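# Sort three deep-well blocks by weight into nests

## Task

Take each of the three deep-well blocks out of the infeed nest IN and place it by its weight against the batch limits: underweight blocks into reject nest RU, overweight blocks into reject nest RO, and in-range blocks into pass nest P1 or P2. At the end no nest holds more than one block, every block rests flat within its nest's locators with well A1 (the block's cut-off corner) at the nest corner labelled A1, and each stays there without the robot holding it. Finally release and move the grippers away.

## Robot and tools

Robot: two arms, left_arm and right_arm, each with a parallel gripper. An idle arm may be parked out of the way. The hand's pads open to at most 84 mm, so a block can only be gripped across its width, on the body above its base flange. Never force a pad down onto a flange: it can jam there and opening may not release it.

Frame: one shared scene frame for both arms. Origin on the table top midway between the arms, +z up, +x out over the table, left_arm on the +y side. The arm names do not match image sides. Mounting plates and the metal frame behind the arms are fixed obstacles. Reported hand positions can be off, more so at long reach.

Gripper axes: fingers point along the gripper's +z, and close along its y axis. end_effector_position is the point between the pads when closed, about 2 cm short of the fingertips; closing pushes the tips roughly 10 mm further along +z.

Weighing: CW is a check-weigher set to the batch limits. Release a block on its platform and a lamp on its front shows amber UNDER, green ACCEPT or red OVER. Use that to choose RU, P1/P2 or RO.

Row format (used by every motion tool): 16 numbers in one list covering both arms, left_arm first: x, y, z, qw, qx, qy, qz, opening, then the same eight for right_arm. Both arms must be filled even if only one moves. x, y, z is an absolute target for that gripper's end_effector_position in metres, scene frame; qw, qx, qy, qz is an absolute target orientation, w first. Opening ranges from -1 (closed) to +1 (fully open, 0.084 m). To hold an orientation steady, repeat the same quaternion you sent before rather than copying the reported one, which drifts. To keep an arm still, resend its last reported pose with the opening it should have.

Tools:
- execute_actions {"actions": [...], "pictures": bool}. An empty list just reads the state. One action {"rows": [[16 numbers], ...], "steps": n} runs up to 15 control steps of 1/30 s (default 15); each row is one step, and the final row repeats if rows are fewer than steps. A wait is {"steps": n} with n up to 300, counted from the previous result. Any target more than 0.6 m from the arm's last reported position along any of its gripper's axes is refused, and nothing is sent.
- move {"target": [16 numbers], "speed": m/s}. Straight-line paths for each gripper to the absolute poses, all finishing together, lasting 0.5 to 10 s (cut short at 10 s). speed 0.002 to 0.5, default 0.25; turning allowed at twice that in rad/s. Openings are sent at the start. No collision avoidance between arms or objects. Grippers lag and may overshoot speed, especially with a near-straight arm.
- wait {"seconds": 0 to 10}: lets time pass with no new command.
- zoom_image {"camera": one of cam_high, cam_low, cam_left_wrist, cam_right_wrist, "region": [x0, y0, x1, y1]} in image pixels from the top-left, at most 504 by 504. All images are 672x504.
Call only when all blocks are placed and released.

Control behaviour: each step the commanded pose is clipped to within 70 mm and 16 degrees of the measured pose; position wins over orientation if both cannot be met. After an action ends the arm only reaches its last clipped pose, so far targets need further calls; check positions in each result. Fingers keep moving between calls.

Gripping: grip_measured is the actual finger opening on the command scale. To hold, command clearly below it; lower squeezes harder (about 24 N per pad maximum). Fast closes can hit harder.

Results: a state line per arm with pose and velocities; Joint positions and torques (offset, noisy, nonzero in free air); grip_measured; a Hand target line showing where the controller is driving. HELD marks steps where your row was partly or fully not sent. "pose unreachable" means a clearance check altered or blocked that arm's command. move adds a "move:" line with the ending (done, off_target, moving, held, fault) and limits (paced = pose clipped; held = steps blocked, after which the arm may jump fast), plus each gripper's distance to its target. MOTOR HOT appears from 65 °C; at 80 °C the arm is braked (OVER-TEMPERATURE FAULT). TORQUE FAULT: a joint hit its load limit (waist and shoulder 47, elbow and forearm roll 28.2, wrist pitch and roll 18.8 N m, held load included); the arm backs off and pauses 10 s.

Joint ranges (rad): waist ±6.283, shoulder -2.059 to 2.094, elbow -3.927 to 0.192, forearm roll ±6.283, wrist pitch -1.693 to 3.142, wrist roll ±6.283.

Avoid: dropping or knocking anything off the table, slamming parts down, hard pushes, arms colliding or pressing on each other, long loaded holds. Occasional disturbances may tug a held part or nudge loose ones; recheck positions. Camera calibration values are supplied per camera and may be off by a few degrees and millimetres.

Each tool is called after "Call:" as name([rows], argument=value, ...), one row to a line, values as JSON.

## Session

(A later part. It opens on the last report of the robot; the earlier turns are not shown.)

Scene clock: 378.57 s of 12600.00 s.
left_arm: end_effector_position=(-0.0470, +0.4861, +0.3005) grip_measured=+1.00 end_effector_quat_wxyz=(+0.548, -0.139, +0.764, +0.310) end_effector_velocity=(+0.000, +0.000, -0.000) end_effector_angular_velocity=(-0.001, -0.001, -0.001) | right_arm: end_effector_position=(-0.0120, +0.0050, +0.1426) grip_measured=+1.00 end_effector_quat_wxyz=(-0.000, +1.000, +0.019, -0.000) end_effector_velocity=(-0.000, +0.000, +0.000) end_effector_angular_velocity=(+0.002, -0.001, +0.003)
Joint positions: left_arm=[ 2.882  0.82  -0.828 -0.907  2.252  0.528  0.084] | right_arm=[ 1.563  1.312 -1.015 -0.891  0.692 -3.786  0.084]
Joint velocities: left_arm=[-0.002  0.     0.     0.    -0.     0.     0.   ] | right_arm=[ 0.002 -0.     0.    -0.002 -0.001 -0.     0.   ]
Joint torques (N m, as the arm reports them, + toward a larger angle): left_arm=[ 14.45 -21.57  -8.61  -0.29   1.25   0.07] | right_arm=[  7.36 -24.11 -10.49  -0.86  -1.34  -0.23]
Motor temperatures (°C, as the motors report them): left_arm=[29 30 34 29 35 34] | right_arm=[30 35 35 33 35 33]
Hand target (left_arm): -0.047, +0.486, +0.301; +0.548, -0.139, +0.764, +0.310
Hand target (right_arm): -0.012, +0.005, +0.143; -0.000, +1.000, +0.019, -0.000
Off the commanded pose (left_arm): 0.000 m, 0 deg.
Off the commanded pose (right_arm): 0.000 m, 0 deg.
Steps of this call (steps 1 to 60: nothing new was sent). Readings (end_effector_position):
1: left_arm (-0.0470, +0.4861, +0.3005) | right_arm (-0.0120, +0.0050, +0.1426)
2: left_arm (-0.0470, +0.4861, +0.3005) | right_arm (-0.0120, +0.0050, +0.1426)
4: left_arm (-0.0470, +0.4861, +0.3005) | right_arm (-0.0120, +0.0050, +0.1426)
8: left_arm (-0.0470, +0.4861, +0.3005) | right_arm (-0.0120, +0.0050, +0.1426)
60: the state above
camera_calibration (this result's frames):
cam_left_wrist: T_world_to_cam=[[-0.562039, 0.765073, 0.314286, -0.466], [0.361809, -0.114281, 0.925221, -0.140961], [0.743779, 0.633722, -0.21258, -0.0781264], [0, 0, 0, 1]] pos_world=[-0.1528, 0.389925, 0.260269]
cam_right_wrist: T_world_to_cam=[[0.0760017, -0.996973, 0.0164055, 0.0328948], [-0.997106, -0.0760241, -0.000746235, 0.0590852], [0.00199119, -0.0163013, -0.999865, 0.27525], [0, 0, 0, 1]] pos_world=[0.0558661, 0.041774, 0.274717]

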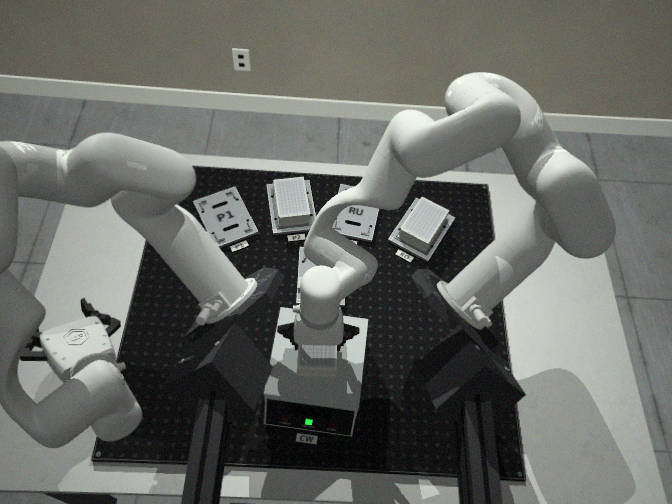

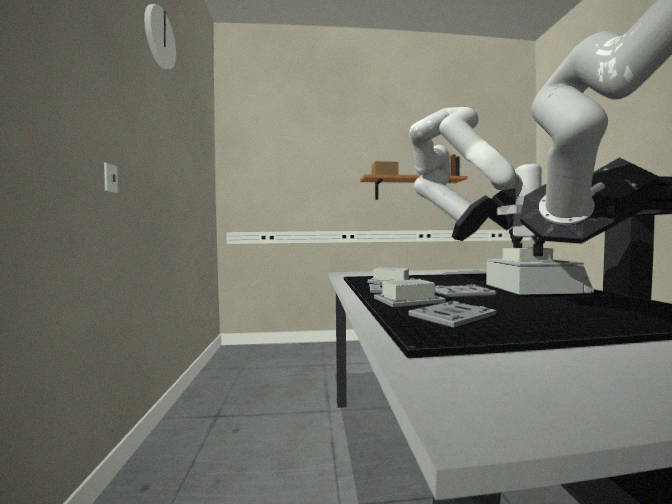

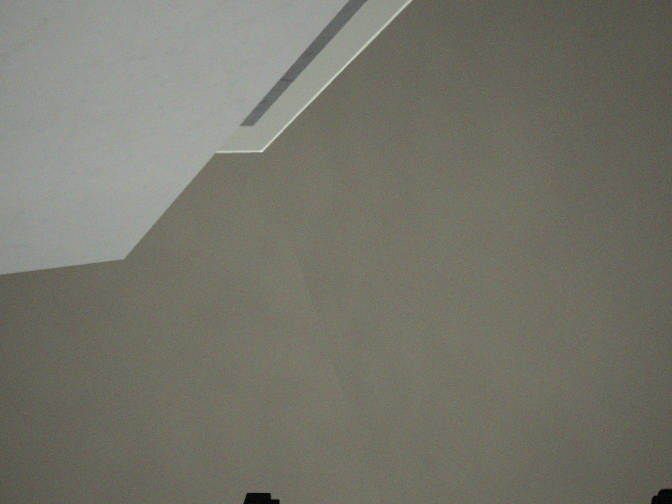

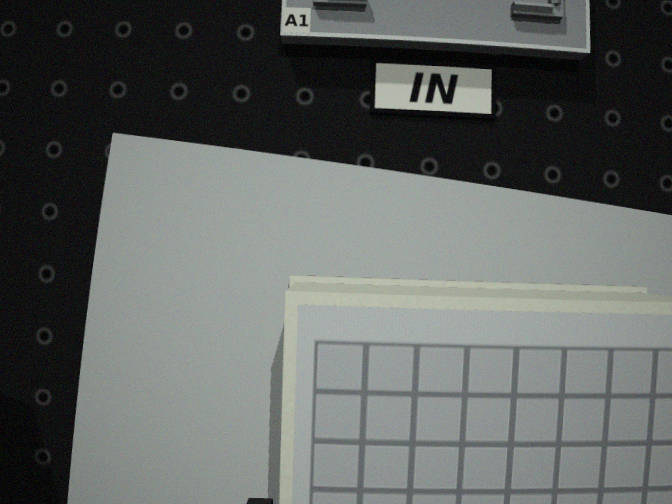

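Call:
move(target=[-0.0470,0.4861,0.3005,0.548,-0.139,0.764,0.310,1,-0.012,0.005,0.1426,0,0.9998,0.019,0,0.2], speed=0.01)

Call:
move(target=[-0.0470,0.4861,0.3005,0.548,-0.139,0.764,0.310,1,-0.012,0.005,0.17,0,0.9998,0.019,0,0.2], speed=0.04)

Call:
move(target=[-0.0470,0.4861,0.3005,0.548,-0.139,0.764,0.310,1,0.36,0.08,0.16,0,0.9914,0.1305,0,0.2], speed=0.12)

Call:
move(target=[-0.0470,0.4861,0.3005,0.548,-0.139,0.764,0.310,1,0.39,0.27,0.135,0,0.9703,0.2419,0,0.2], speed=0.05)

Scene clock: 390.57 s of 12600.00 s.
left_arm: end_effector_position=(-0.0470, +0.4861, +0.3005) grip_measured=+1.00 end_effector_quat_wxyz=(+0.548, -0.139, +0.764, +0.310) end_effector_velocity=(+0.000, +0.000, +0.000) end_effector_angular_velocity=(+0.001, -0.000, +0.000) | right_arm: end_effector_position=(-0.0120, +0.0052, +0.1427) grip_measured=+0.97 end_effector_quat_wxyz=(-0.000, +1.000, +0.019, -0.000) end_effector_velocity=(-0.000, -0.000, -0.000) end_effector_angular_velocity=(-0.001, -0.001, +0.001)
Joint positions: left_arm=[ 2.882  0.82  -0.828 -0.907  2.252  0.528  0.084] | right_arm=[ 1.563  1.312 -1.015 -0.891  0.692 -3.786  0.083]
Joint velocities: left_arm=[0.    0.    0.    0.    0.001 0.001 0.   ] | right_arm=[ 0.001  0.     0.     0.001  0.001 -0.001  0.   ]
Joint torques (N m, as the arm reports them, + toward a larger angle): left_arm=[ 14.45 -21.3   -8.4   -0.16   1.31   0.01] | right_arm=[  7.2  -21.8   -9.68  -0.82  -1.19  -0.19]
Motor temperatures (°C, as the motors report them): left_arm=[29 30 34 29 35 34] | right_arm=[29 35 36 33 35 33]
Hand target (left_arm): -0.047, +0.486, +0.301; +0.548, -0.139, +0.764, +0.310
Hand target (right_arm): -0.012, +0.005, +0.143; +0.000, +1.000, +0.019, -0.000
Off the commanded pose (left_arm): 0.000 m, 0 deg.
Off the commanded pose (right_arm): 0.000 m, 0 deg.
After step 90, 8.30 s passed at rest.
move: done
camera_calibration (this result's frames):
cam_left_wrist: T_world_to_cam=[[-0.562039, 0.765073, 0.314286, -0.466], [0.361809, -0.114281, 0.925221, -0.140961], [0.743779, 0.633722, -0.21258, -0.0781266], [0, 0, 0, 1]] pos_world=[-0.1528, 0.389925, 0.260269]
cam_right_wrist: T_world_to_cam=[[0.0758815, -0.996988, 0.0160369, 0.0331093], [-0.997115, -0.0759023, -0.00069119, 0.0591077], [0.00190635, -0.0159382, -0.999871, 0.275371], [0, 0, 0, 1]] pos_world=[0.0558998, 0.0418849, 0.274845]

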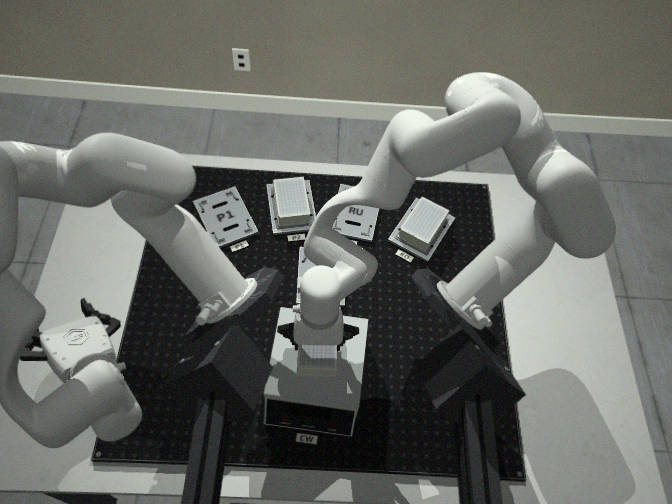

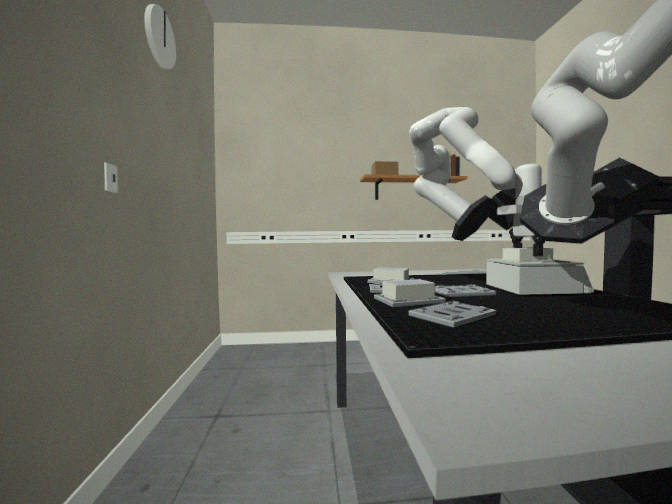

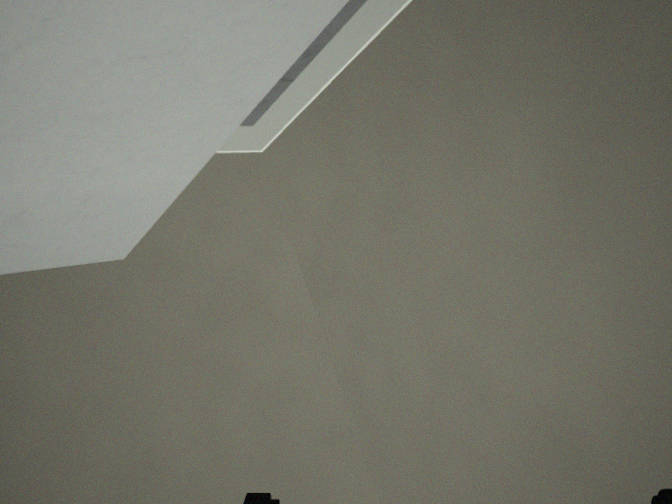

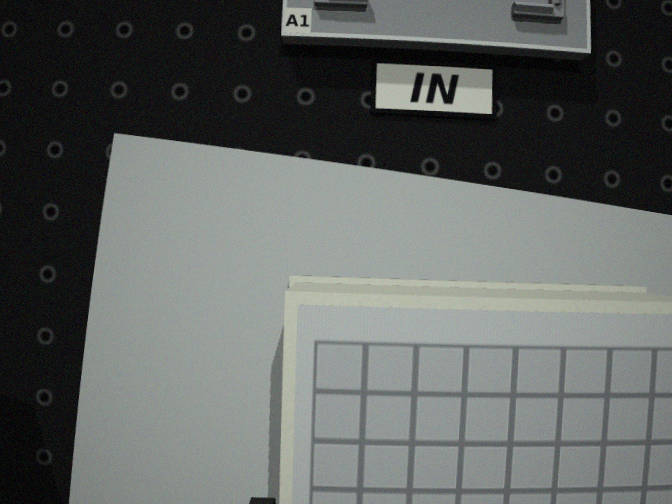

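Scene clock: 391.60 s of 12600.00 s.
left_arm: end_effector_position=(-0.0470, +0.4861, +0.3005) grip_measured=+1.00 end_effector_quat_wxyz=(+0.548, -0.139, +0.764, +0.310) end_effector_velocity=(-0.000, +0.000, +0.000) end_effector_angular_velocity=(+0.001, +0.001, +0.001) | right_arm: end_effector_position=(-0.0121, +0.0048, +0.1698) grip_measured=+0.97 end_effector_quat_wxyz=(+0.000, +1.000, +0.019, -0.000) end_effector_velocity=(-0.000, -0.001, +0.001) end_effector_angular_velocity=(-0.004, +0.001, +0.000)
Joint positions: left_arm=[ 2.882  0.82  -0.828 -0.907  2.252  0.528  0.084] | right_arm=[ 1.624  1.247 -0.993 -0.781  0.709 -3.854  0.083]
Joint velocities: left_arm=[ 0.002 -0.    -0.    -0.001 -0.    -0.     0.   ] | right_arm=[ 0.003 -0.004  0.002  0.011  0.003 -0.008  0.   ]
Joint torques (N m, as the arm reports them, + toward a larger angle): left_arm=[ 15.08 -21.24  -8.67  -0.12   1.09  -0.01] | right_arm=[  6.77 -24.83 -11.95  -0.68  -1.34   0.05]
Motor temperatures (°C, as the motors report them): left_arm=[29 30 34 29 35 34] | right_arm=[29 35 36 33 35 33]
Hand target (left_arm): -0.047, +0.486, +0.300; +0.548, -0.139, +0.764, +0.310
Hand target (right_arm): -0.012, +0.005, +0.170; +0.000, +1.000, +0.019, -0.000
Off the commanded pose (left_arm): 0.000 m, 0 deg.
Off the commanded pose (right_arm): 0.000 m, 0 deg.
move: done
camera_calibration (this result's frames):
cam_left_wrist: T_world_to_cam=[[-0.562039, 0.765073, 0.314286, -0.466], [0.361809, -0.114281, 0.925221, -0.140961], [0.743779, 0.633722, -0.21258, -0.0781265], [0, 0, 0, 1]] pos_world=[-0.1528, 0.389925, 0.260269]
cam_right_wrist: T_world_to_cam=[[0.0761795, -0.996955, 0.0166844, 0.0322299], [-0.997092, -0.0761993, -0.000552954, 0.0589829], [0.00182261, -0.0165938, -0.999861, 0.302398], [0, 0, 0, 1]] pos_world=[0.055805, 0.0416441, 0.301851]

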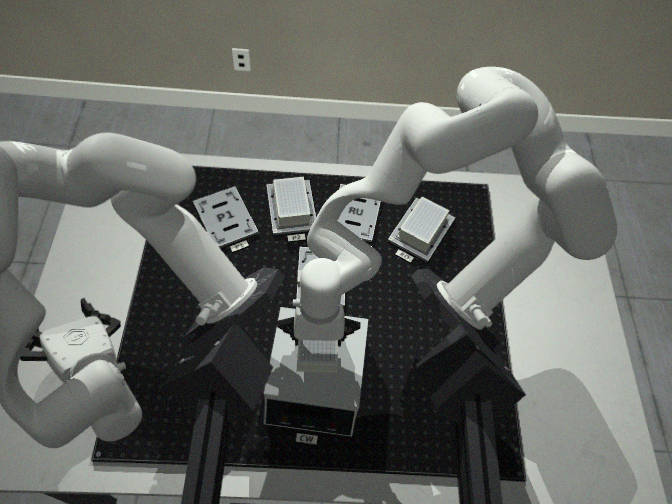

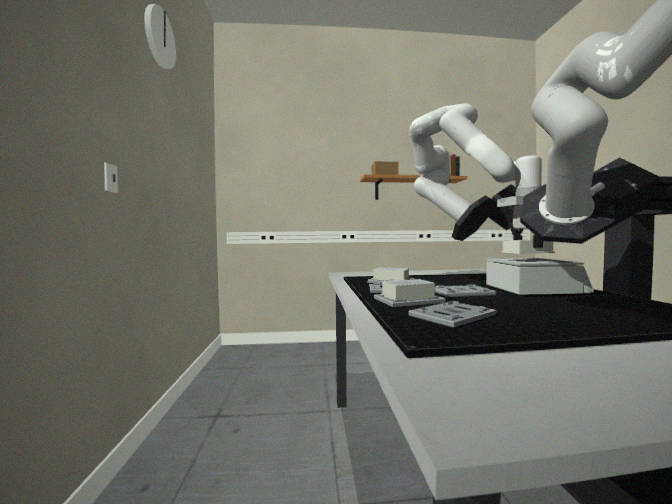

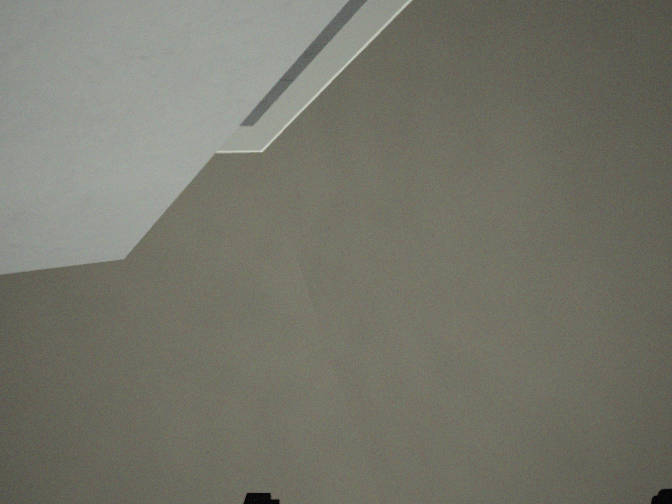

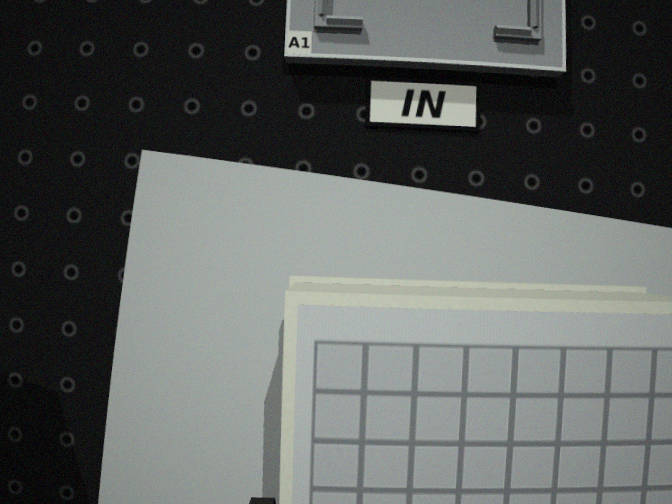

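Scene clock: 395.23 s of 12600.00 s.
left_arm: end_effector_position=(-0.0470, +0.4861, +0.3005) grip_measured=+1.00 end_effector_quat_wxyz=(+0.548, -0.139, +0.764, +0.310) end_effector_velocity=(-0.000, -0.000, -0.000) end_effector_angular_velocity=(-0.001, +0.001, -0.001) | right_arm: end_effector_position=(+0.3603, +0.0785, +0.1595) grip_measured=+0.97 end_effector_quat_wxyz=(+0.001, +0.991, +0.130, +0.000) end_effector_velocity=(+0.005, +0.001, -0.000) end_effector_angular_velocity=(-0.001, -0.001, -0.000)
Joint positions: left_arm=[ 2.882  0.82  -0.828 -0.907  2.252  0.528  0.084] | right_arm=[ 0.919  1.007 -1.375 -1.089  1.039 -4.72   0.083]
Joint velocities: left_arm=[-0.     0.    -0.     0.001 -0.001  0.     0.   ] | right_arm=[-0.004  0.003 -0.013  0.002  0.005 -0.011  0.   ]
Joint torques (N m, as the arm reports them, + toward a larger angle): left_arm=[ 14.73 -21.8   -8.53  -0.07   1.22  -0.03] | right_arm=[ 16.75 -20.93  -9.62  -0.43  -1.57  -0.22]
Motor temperatures (°C, as the motors report them): left_arm=[29 30 34 29 35 34] | right_arm=[29 35 36 33 35 33]
Hand target (left_arm): -0.047, +0.486, +0.300; +0.548, -0.139, +0.764, +0.310
Hand target (right_arm): +0.361, +0.079, +0.160; +0.001, +0.992, +0.130, +0.000
Off the commanded pose (left_arm): 0.000 m, 0 deg.
Off the commanded pose (right_arm): 0.002 m, 0 deg.
move: done
camera_calibration (this result's frames):
cam_left_wrist: T_world_to_cam=[[-0.562039, 0.765073, 0.314286, -0.466], [0.361809, -0.114281, 0.925221, -0.140961], [0.743778, 0.633722, -0.21258, -0.0781266], [0, 0, 0, 1]] pos_world=[-0.1528, 0.389925, 0.260269]
cam_right_wrist: T_world_to_cam=[[0.294561, -0.955444, 0.0189767, -0.00484315], [-0.955612, -0.294627, -0.000718146, 0.438121], [0.00627721, -0.0179229, -0.99982, 0.291155], [0, 0, 0, 1]] pos_world=[0.418273, 0.129673, 0.291509]

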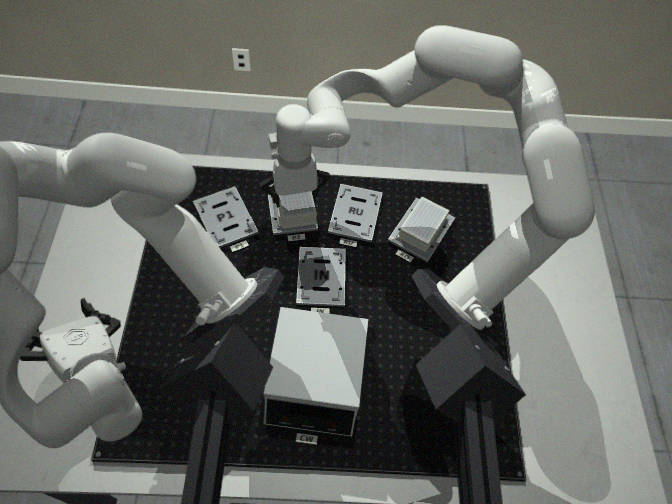

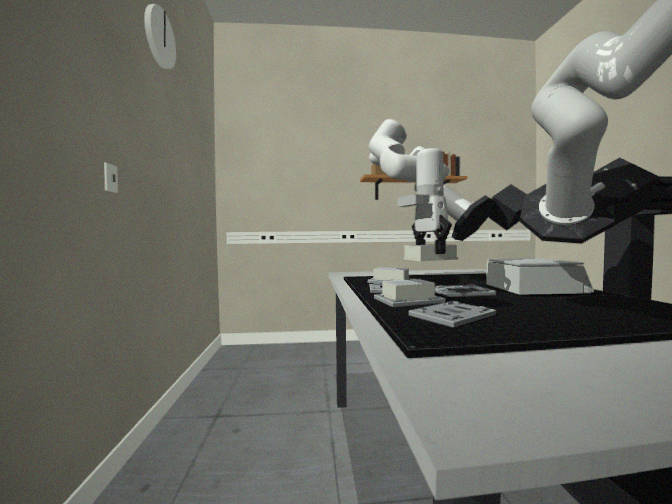

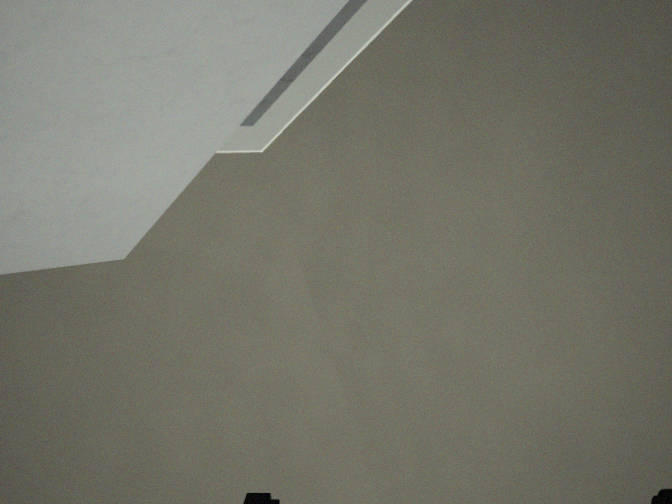

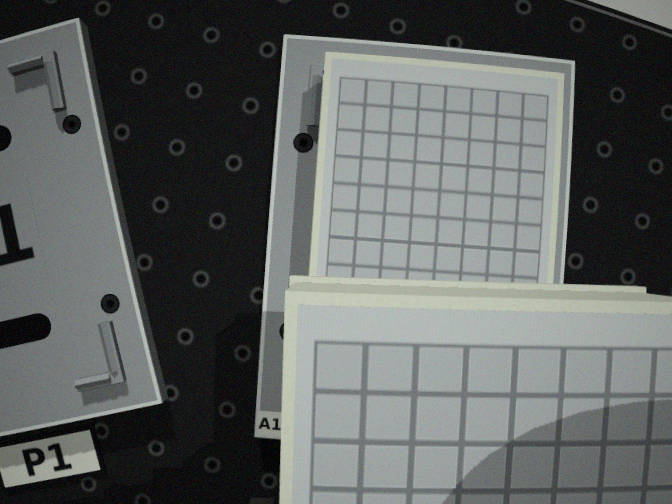

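Scene clock: 399.57 s of 12600.00 s.
left_arm: end_effector_position=(-0.0470, +0.4861, +0.3005) grip_measured=+1.00 end_effector_quat_wxyz=(+0.548, -0.139, +0.764, +0.310) end_effector_velocity=(-0.000, -0.000, +0.000) end_effector_angular_velocity=(+0.000, +0.000, +0.001) | right_arm: end_effector_position=(+0.3898, +0.2685, +0.1354) grip_measured=+0.97 end_effector_quat_wxyz=(-0.062, +0.968, +0.241, +0.038) end_effector_velocity=(+0.001, +0.002, -0.001) end_effector_angular_velocity=(+0.007, -0.003, +0.000)
Joint positions: left_arm=[ 2.882  0.82  -0.828 -0.907  2.252  0.528  0.084] | right_arm=[ 0.966  1.869 -2.7   -0.914  1.174 -5.342  0.083]
Joint velocities: left_arm=[ 0.002 -0.     0.     0.     0.    -0.001  0.   ] | right_arm=[-0.003  0.002 -0.001 -0.003 -0.01  -0.    -0.   ]
Joint torques (N m, as the arm reports them, + toward a larger angle): left_arm=[ 14.49 -21.85  -8.61  -0.21   1.3    0.09] | right_arm=[ 18.53 -27.64 -12.41  -0.31  -1.49  -0.52]
Motor temperatures (°C, as the motors report them): left_arm=[29 30 34 29 35 34] | right_arm=[30 36 36 33 35 33]
Hand target (left_arm): -0.047, +0.486, +0.300; +0.548, -0.139, +0.764, +0.310
Hand target (right_arm): +0.390, +0.269, +0.135; -0.062, +0.968, +0.241, +0.038
Off the commanded pose (left_arm): 0.000 m, 0 deg.
Off the commanded pose (right_arm): 0.002 m, 8 deg.
elbow stopped short (right arm): the move would have taken joint 3 (elbow) straighter than the controller allows; a more bent joint 3 avoids this.
move: off_target (right_arm)
camera_calibration (this result's frames):
cam_left_wrist: T_world_to_cam=[[-0.562039, 0.765073, 0.314286, -0.466], [0.361809, -0.114281, 0.925221, -0.140961], [0.743779, 0.633722, -0.21258, -0.0781263], [0, 0, 0, 1]] pos_world=[-0.1528, 0.389925, 0.260269]
cam_right_wrist: T_world_to_cam=[[0.503317, -0.860221, -0.0818049, 0.0751682], [-0.862554, -0.494495, -0.107118, 0.554032], [0.0516928, 0.124475, -0.990875, 0.213138], [0, 0, 0, 1]] pos_world=[0.429032, 0.312097, 0.276689]

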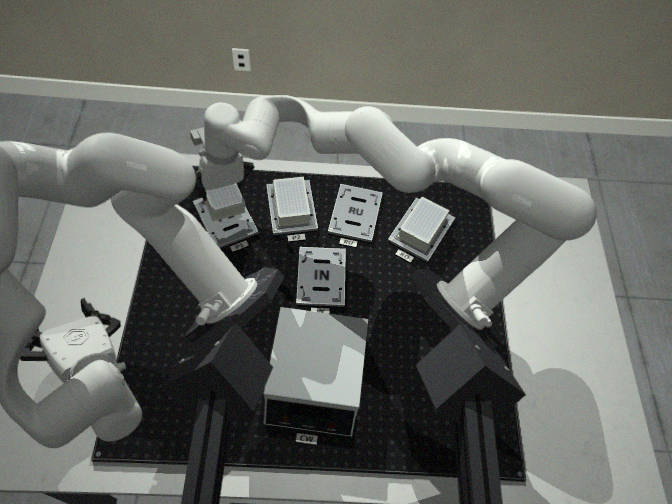

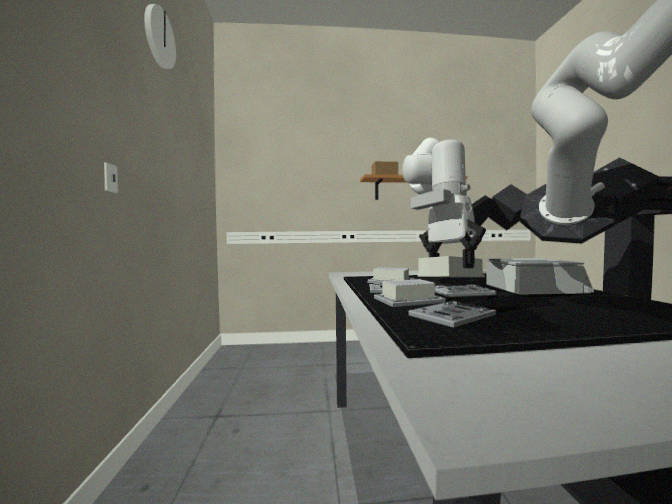

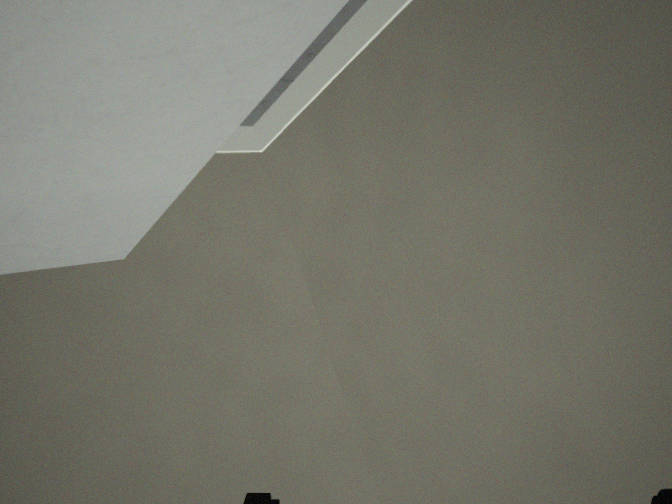

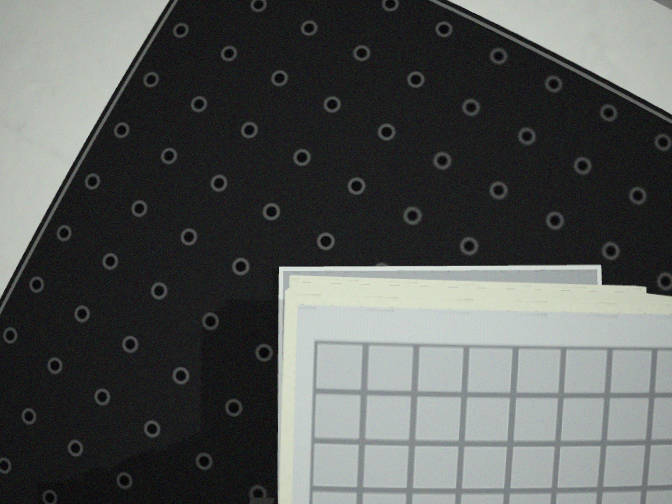

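Call:
move(target=[-0.0470,0.4861,0.3005,0.548,-0.139,0.764,0.310,1,0.36,0.16,0.15,0,0.9914,0.1305,0,0.2], speed=0.04)

Call:
move(target=[-0.0470,0.4861,0.3005,0.548,-0.139,0.764,0.310,1,0.2217,0.0022,0.13,0,0.9998,0.019,0,0.2], speed=0.08)

Call:
move(target=[-0.0470,0.4861,0.3005,0.548,-0.139,0.764,0.310,1,0.2217,0.0022,0.068,0,0.9998,0.019,0,0.2], speed=0.03)

Scene clock: 420.23 s of 12600.00 s.
left_arm: end_effector_position=(-0.0470, +0.4861, +0.3005) grip_measured=+1.00 end_effector_quat_wxyz=(+0.548, -0.139, +0.764, +0.310) end_effector_velocity=(+0.000, +0.000, -0.000) end_effector_angular_velocity=(-0.001, +0.000, -0.001) | right_arm: end_effector_position=(+0.3600, +0.1605, +0.1499) grip_measured=+0.97 end_effector_quat_wxyz=(-0.000, +0.991, +0.131, +0.000) end_effector_velocity=(-0.001, -0.001, +0.001) end_effector_angular_velocity=(+0.001, +0.000, -0.001)
Joint positions: left_arm=[ 2.882  0.82  -0.828 -0.907  2.252  0.528  0.084] | right_arm=[ 0.963  1.302 -1.782 -1.001  1.108 -4.822  0.083]
Joint velocities: left_arm=[-0.001 -0.    -0.    -0.    -0.001 -0.    -0.   ] | right_arm=[ 0.001 -0.006  0.01  -0.001 -0.003  0.006  0.   ]
Joint torques (N m, as the arm reports them, + toward a larger angle): left_arm=[ 14.4  -21.39  -8.65  -0.38   1.12   0.08] | right_arm=[ 18.45 -24.37 -10.87  -0.5   -1.43  -0.05]
Motor temperatures (°C, as the motors report them): left_arm=[29 30 34 29 35 34] | right_arm=[31 36 37 33 35 33]
Hand target (left_arm): -0.047, +0.486, +0.301; +0.548, -0.139, +0.764, +0.310
Hand target (right_arm): +0.360, +0.160, +0.150; -0.000, +0.991, +0.131, +0.000
Off the commanded pose (left_arm): 0.000 m, 0 deg.
Off the commanded pose (right_arm): 0.001 m, 0 deg.
After step 90, 13.93 s passed at rest.
move: done
camera_calibration (this result's frames):
cam_left_wrist: T_world_to_cam=[[-0.562039, 0.765073, 0.314286, -0.466], [0.361809, -0.114281, 0.925221, -0.140961], [0.743779, 0.633722, -0.21258, -0.0781265], [0, 0, 0, 1]] pos_world=[-0.1528, 0.389925, 0.260269]
cam_right_wrist: T_world_to_cam=[[0.296053, -0.955039, 0.0158876, 0.0736552], [-0.955153, -0.296109, -0.00123043, 0.462176], [0.00587957, -0.0148108, -0.999873, 0.282733], [0, 0, 0, 1]] pos_world=[0.41798, 0.211386, 0.282096]

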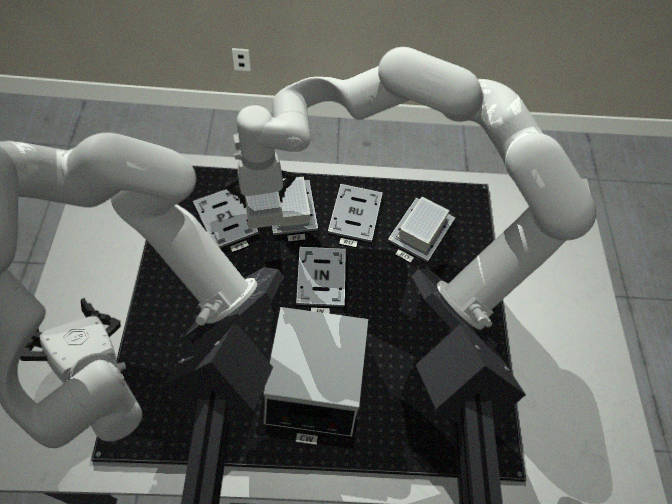

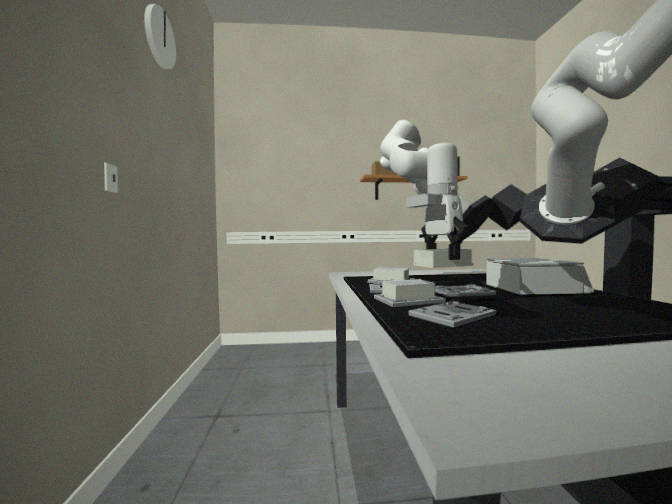

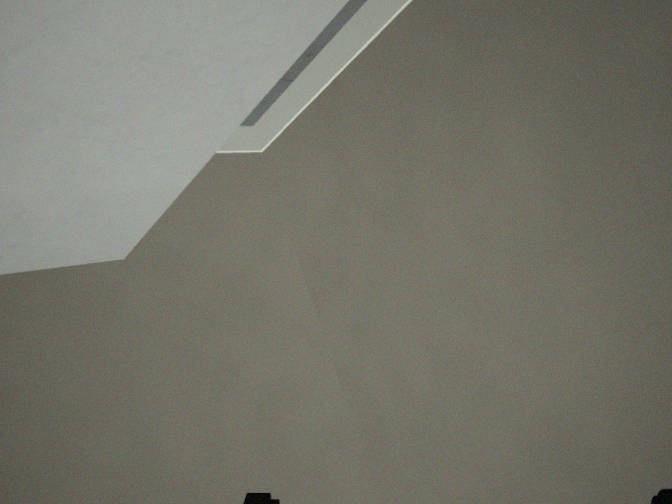

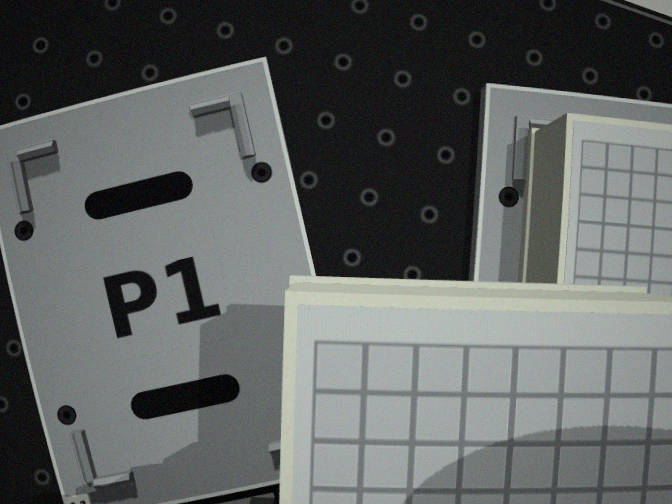

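Scene clock: 423.30 s of 12600.00 s.
left_arm: end_effector_position=(-0.0470, +0.4861, +0.3005) grip_measured=+1.00 end_effector_quat_wxyz=(+0.548, -0.139, +0.764, +0.310) end_effector_velocity=(-0.000, -0.000, -0.000) end_effector_angular_velocity=(-0.001, +0.002, -0.000) | right_arm: end_effector_position=(+0.2219, +0.0033, +0.1299) grip_measured=+0.97 end_effector_quat_wxyz=(-0.001, +1.000, +0.019, +0.000) end_effector_velocity=(-0.002, -0.003, -0.000) end_effector_angular_velocity=(+0.000, -0.002, -0.004)
Joint positions: left_arm=[ 2.882  0.82  -0.828 -0.907  2.252  0.528  0.084] | right_arm=[ 0.976  0.946 -0.95  -1.27   0.904 -4.084  0.083]
Joint velocities: left_arm=[ 0.001  0.    -0.     0.    -0.002  0.     0.   ] | right_arm=[ 0.    -0.004  0.01  -0.007 -0.001  0.013 -0.   ]
Joint torques (N m, as the arm reports them, + toward a larger angle): left_arm=[ 14.6  -21.76  -8.45  -0.19   1.36   0.09] | right_arm=[ 12.89 -18.45  -7.44  -0.52  -1.29  -0.34]
Motor temperatures (°C, as the motors report them): left_arm=[29 30 34 29 35 34] | right_arm=[31 36 37 33 35 33]
Hand target (left_arm): -0.047, +0.486, +0.301; +0.548, -0.139, +0.764, +0.310
Hand target (right_arm): +0.222, +0.003, +0.130; -0.001, +1.000, +0.019, +0.000
Off the commanded pose (left_arm): 0.000 m, 0 deg.
Off the commanded pose (right_arm): 0.001 m, 0 deg.
move: done
camera_calibration (this result's frames):
cam_left_wrist: T_world_to_cam=[[-0.562039, 0.765073, 0.314286, -0.466], [0.361809, -0.114281, 0.925221, -0.140961], [0.743778, 0.633722, -0.21258, -0.0781265], [0, 0, 0, 1]] pos_world=[-0.1528, 0.389925, 0.260269]
cam_right_wrist: T_world_to_cam=[[0.0762725, -0.996971, 0.0152405, 0.0137199], [-0.997083, -0.0763066, -0.00167268, 0.29231], [0.00283057, -0.0150685, -0.999882, 0.261895], [0, 0, 0, 1]] pos_world=[0.28967, 0.0399299, 0.262144]

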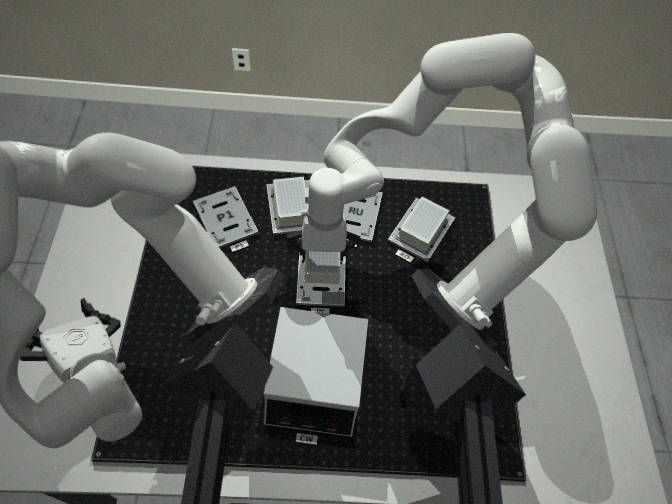

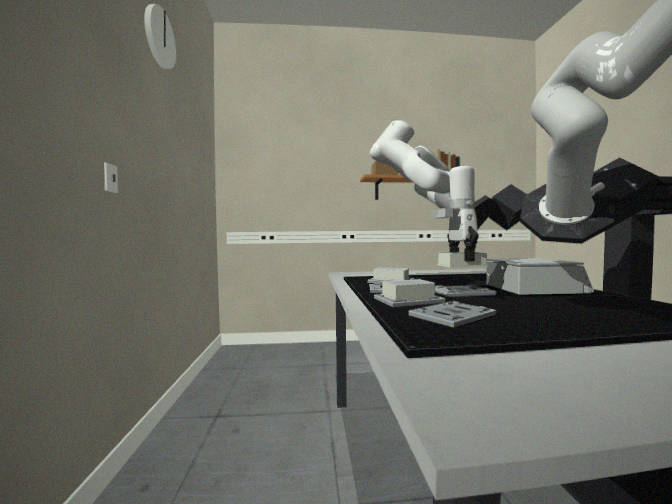

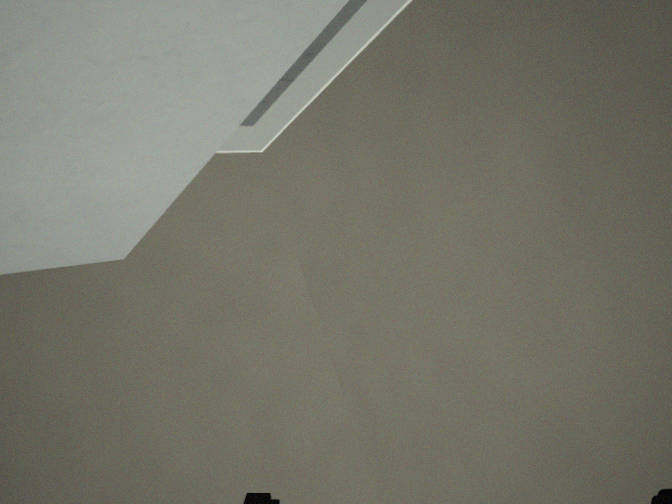

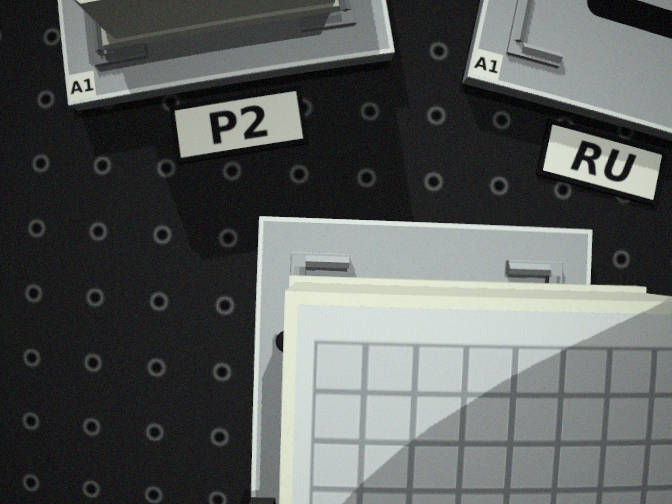

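Scene clock: 425.73 s of 12600.00 s.
left_arm: end_effector_position=(-0.0470, +0.4861, +0.3005) grip_measured=+1.00 end_effector_quat_wxyz=(+0.548, -0.139, +0.764, +0.310) end_effector_velocity=(+0.000, -0.000, -0.000) end_effector_angular_velocity=(-0.001, -0.000, -0.001) | right_arm: end_effector_position=(+0.2219, +0.0022, +0.0680) grip_measured=+0.97 end_effector_quat_wxyz=(+0.000, +1.000, +0.019, +0.000) end_effector_velocity=(+0.001, -0.001, -0.002) end_effector_angular_velocity=(-0.002, -0.000, -0.001)
Joint positions: left_arm=[ 2.882  0.82  -0.828 -0.907  2.252  0.528  0.084] | right_arm=[ 0.832  1.072 -1.019 -1.457  0.897 -4.012  0.083]
Joint velocities: left_arm=[-0.001  0.    -0.     0.    -0.001  0.001 -0.   ] | right_arm=[-0.005  0.003 -0.002 -0.005  0.002  0.001  0.   ]
Joint torques (N m, as the arm reports them, + toward a larger angle): left_arm=[ 14.89 -21.88  -8.73  -0.22   1.27   0.06] | right_arm=[ 13.86 -17.    -4.32  -0.65  -1.33   0.12]
Motor temperatures (°C, as the motors report them): left_arm=[29 30 34 29 35 34] | right_arm=[30 36 36 33 35 33]
Hand target (left_arm): -0.047, +0.486, +0.301; +0.548, -0.139, +0.764, +0.310
Hand target (right_arm): +0.222, +0.002, +0.068; +0.000, +1.000, +0.019, +0.000
Off the commanded pose (left_arm): 0.000 m, 0 deg.
Off the commanded pose (right_arm): 0.000 m, 0 deg.
move: done
camera_calibration (this result's frames):
cam_left_wrist: T_world_to_cam=[[-0.562039, 0.765073, 0.314286, -0.466], [0.361809, -0.114281, 0.925221, -0.140961], [0.743779, 0.633722, -0.21258, -0.0781265], [0, 0, 0, 1]] pos_world=[-0.1528, 0.389925, 0.260269]
cam_right_wrist: T_world_to_cam=[[0.0758851, -0.996981, 0.0164447, 0.0135879], [-0.997114, -0.0759147, -0.00117996, 0.292057], [0.00242479, -0.0163077, -0.999864, 0.200088], [0, 0, 0, 1]] pos_world=[0.289697, 0.0389812, 0.200182]

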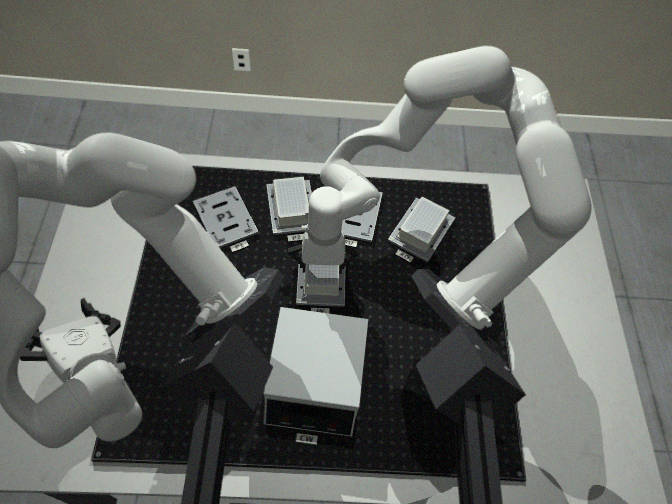

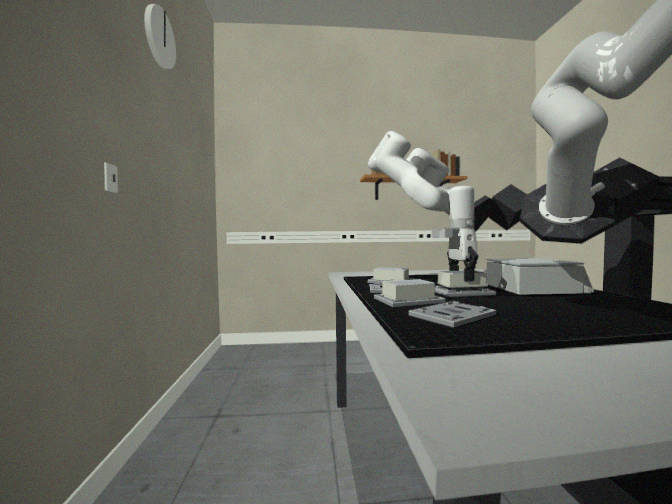

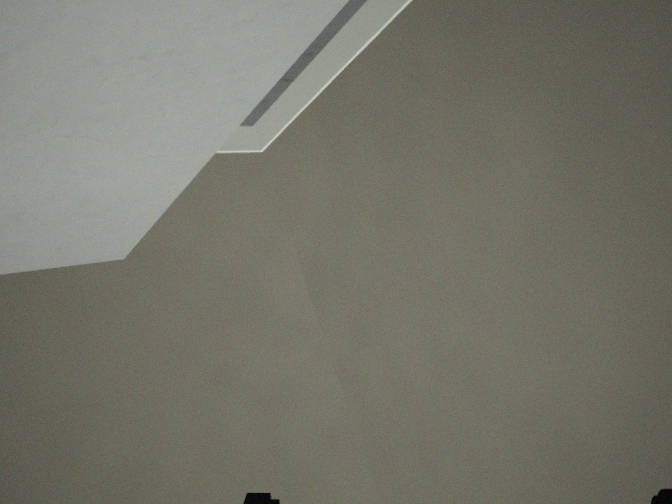

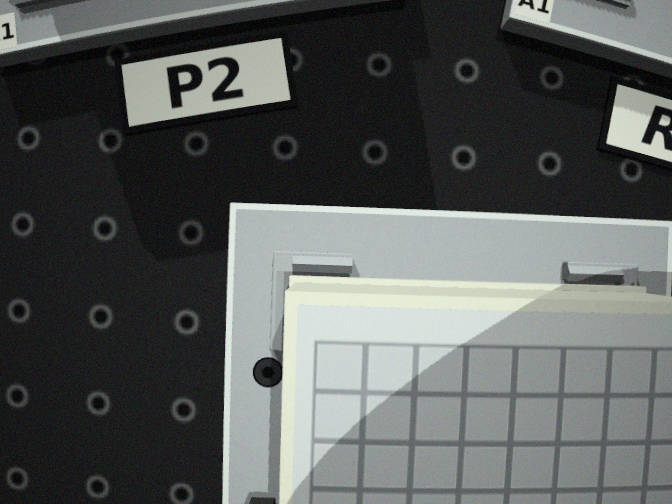

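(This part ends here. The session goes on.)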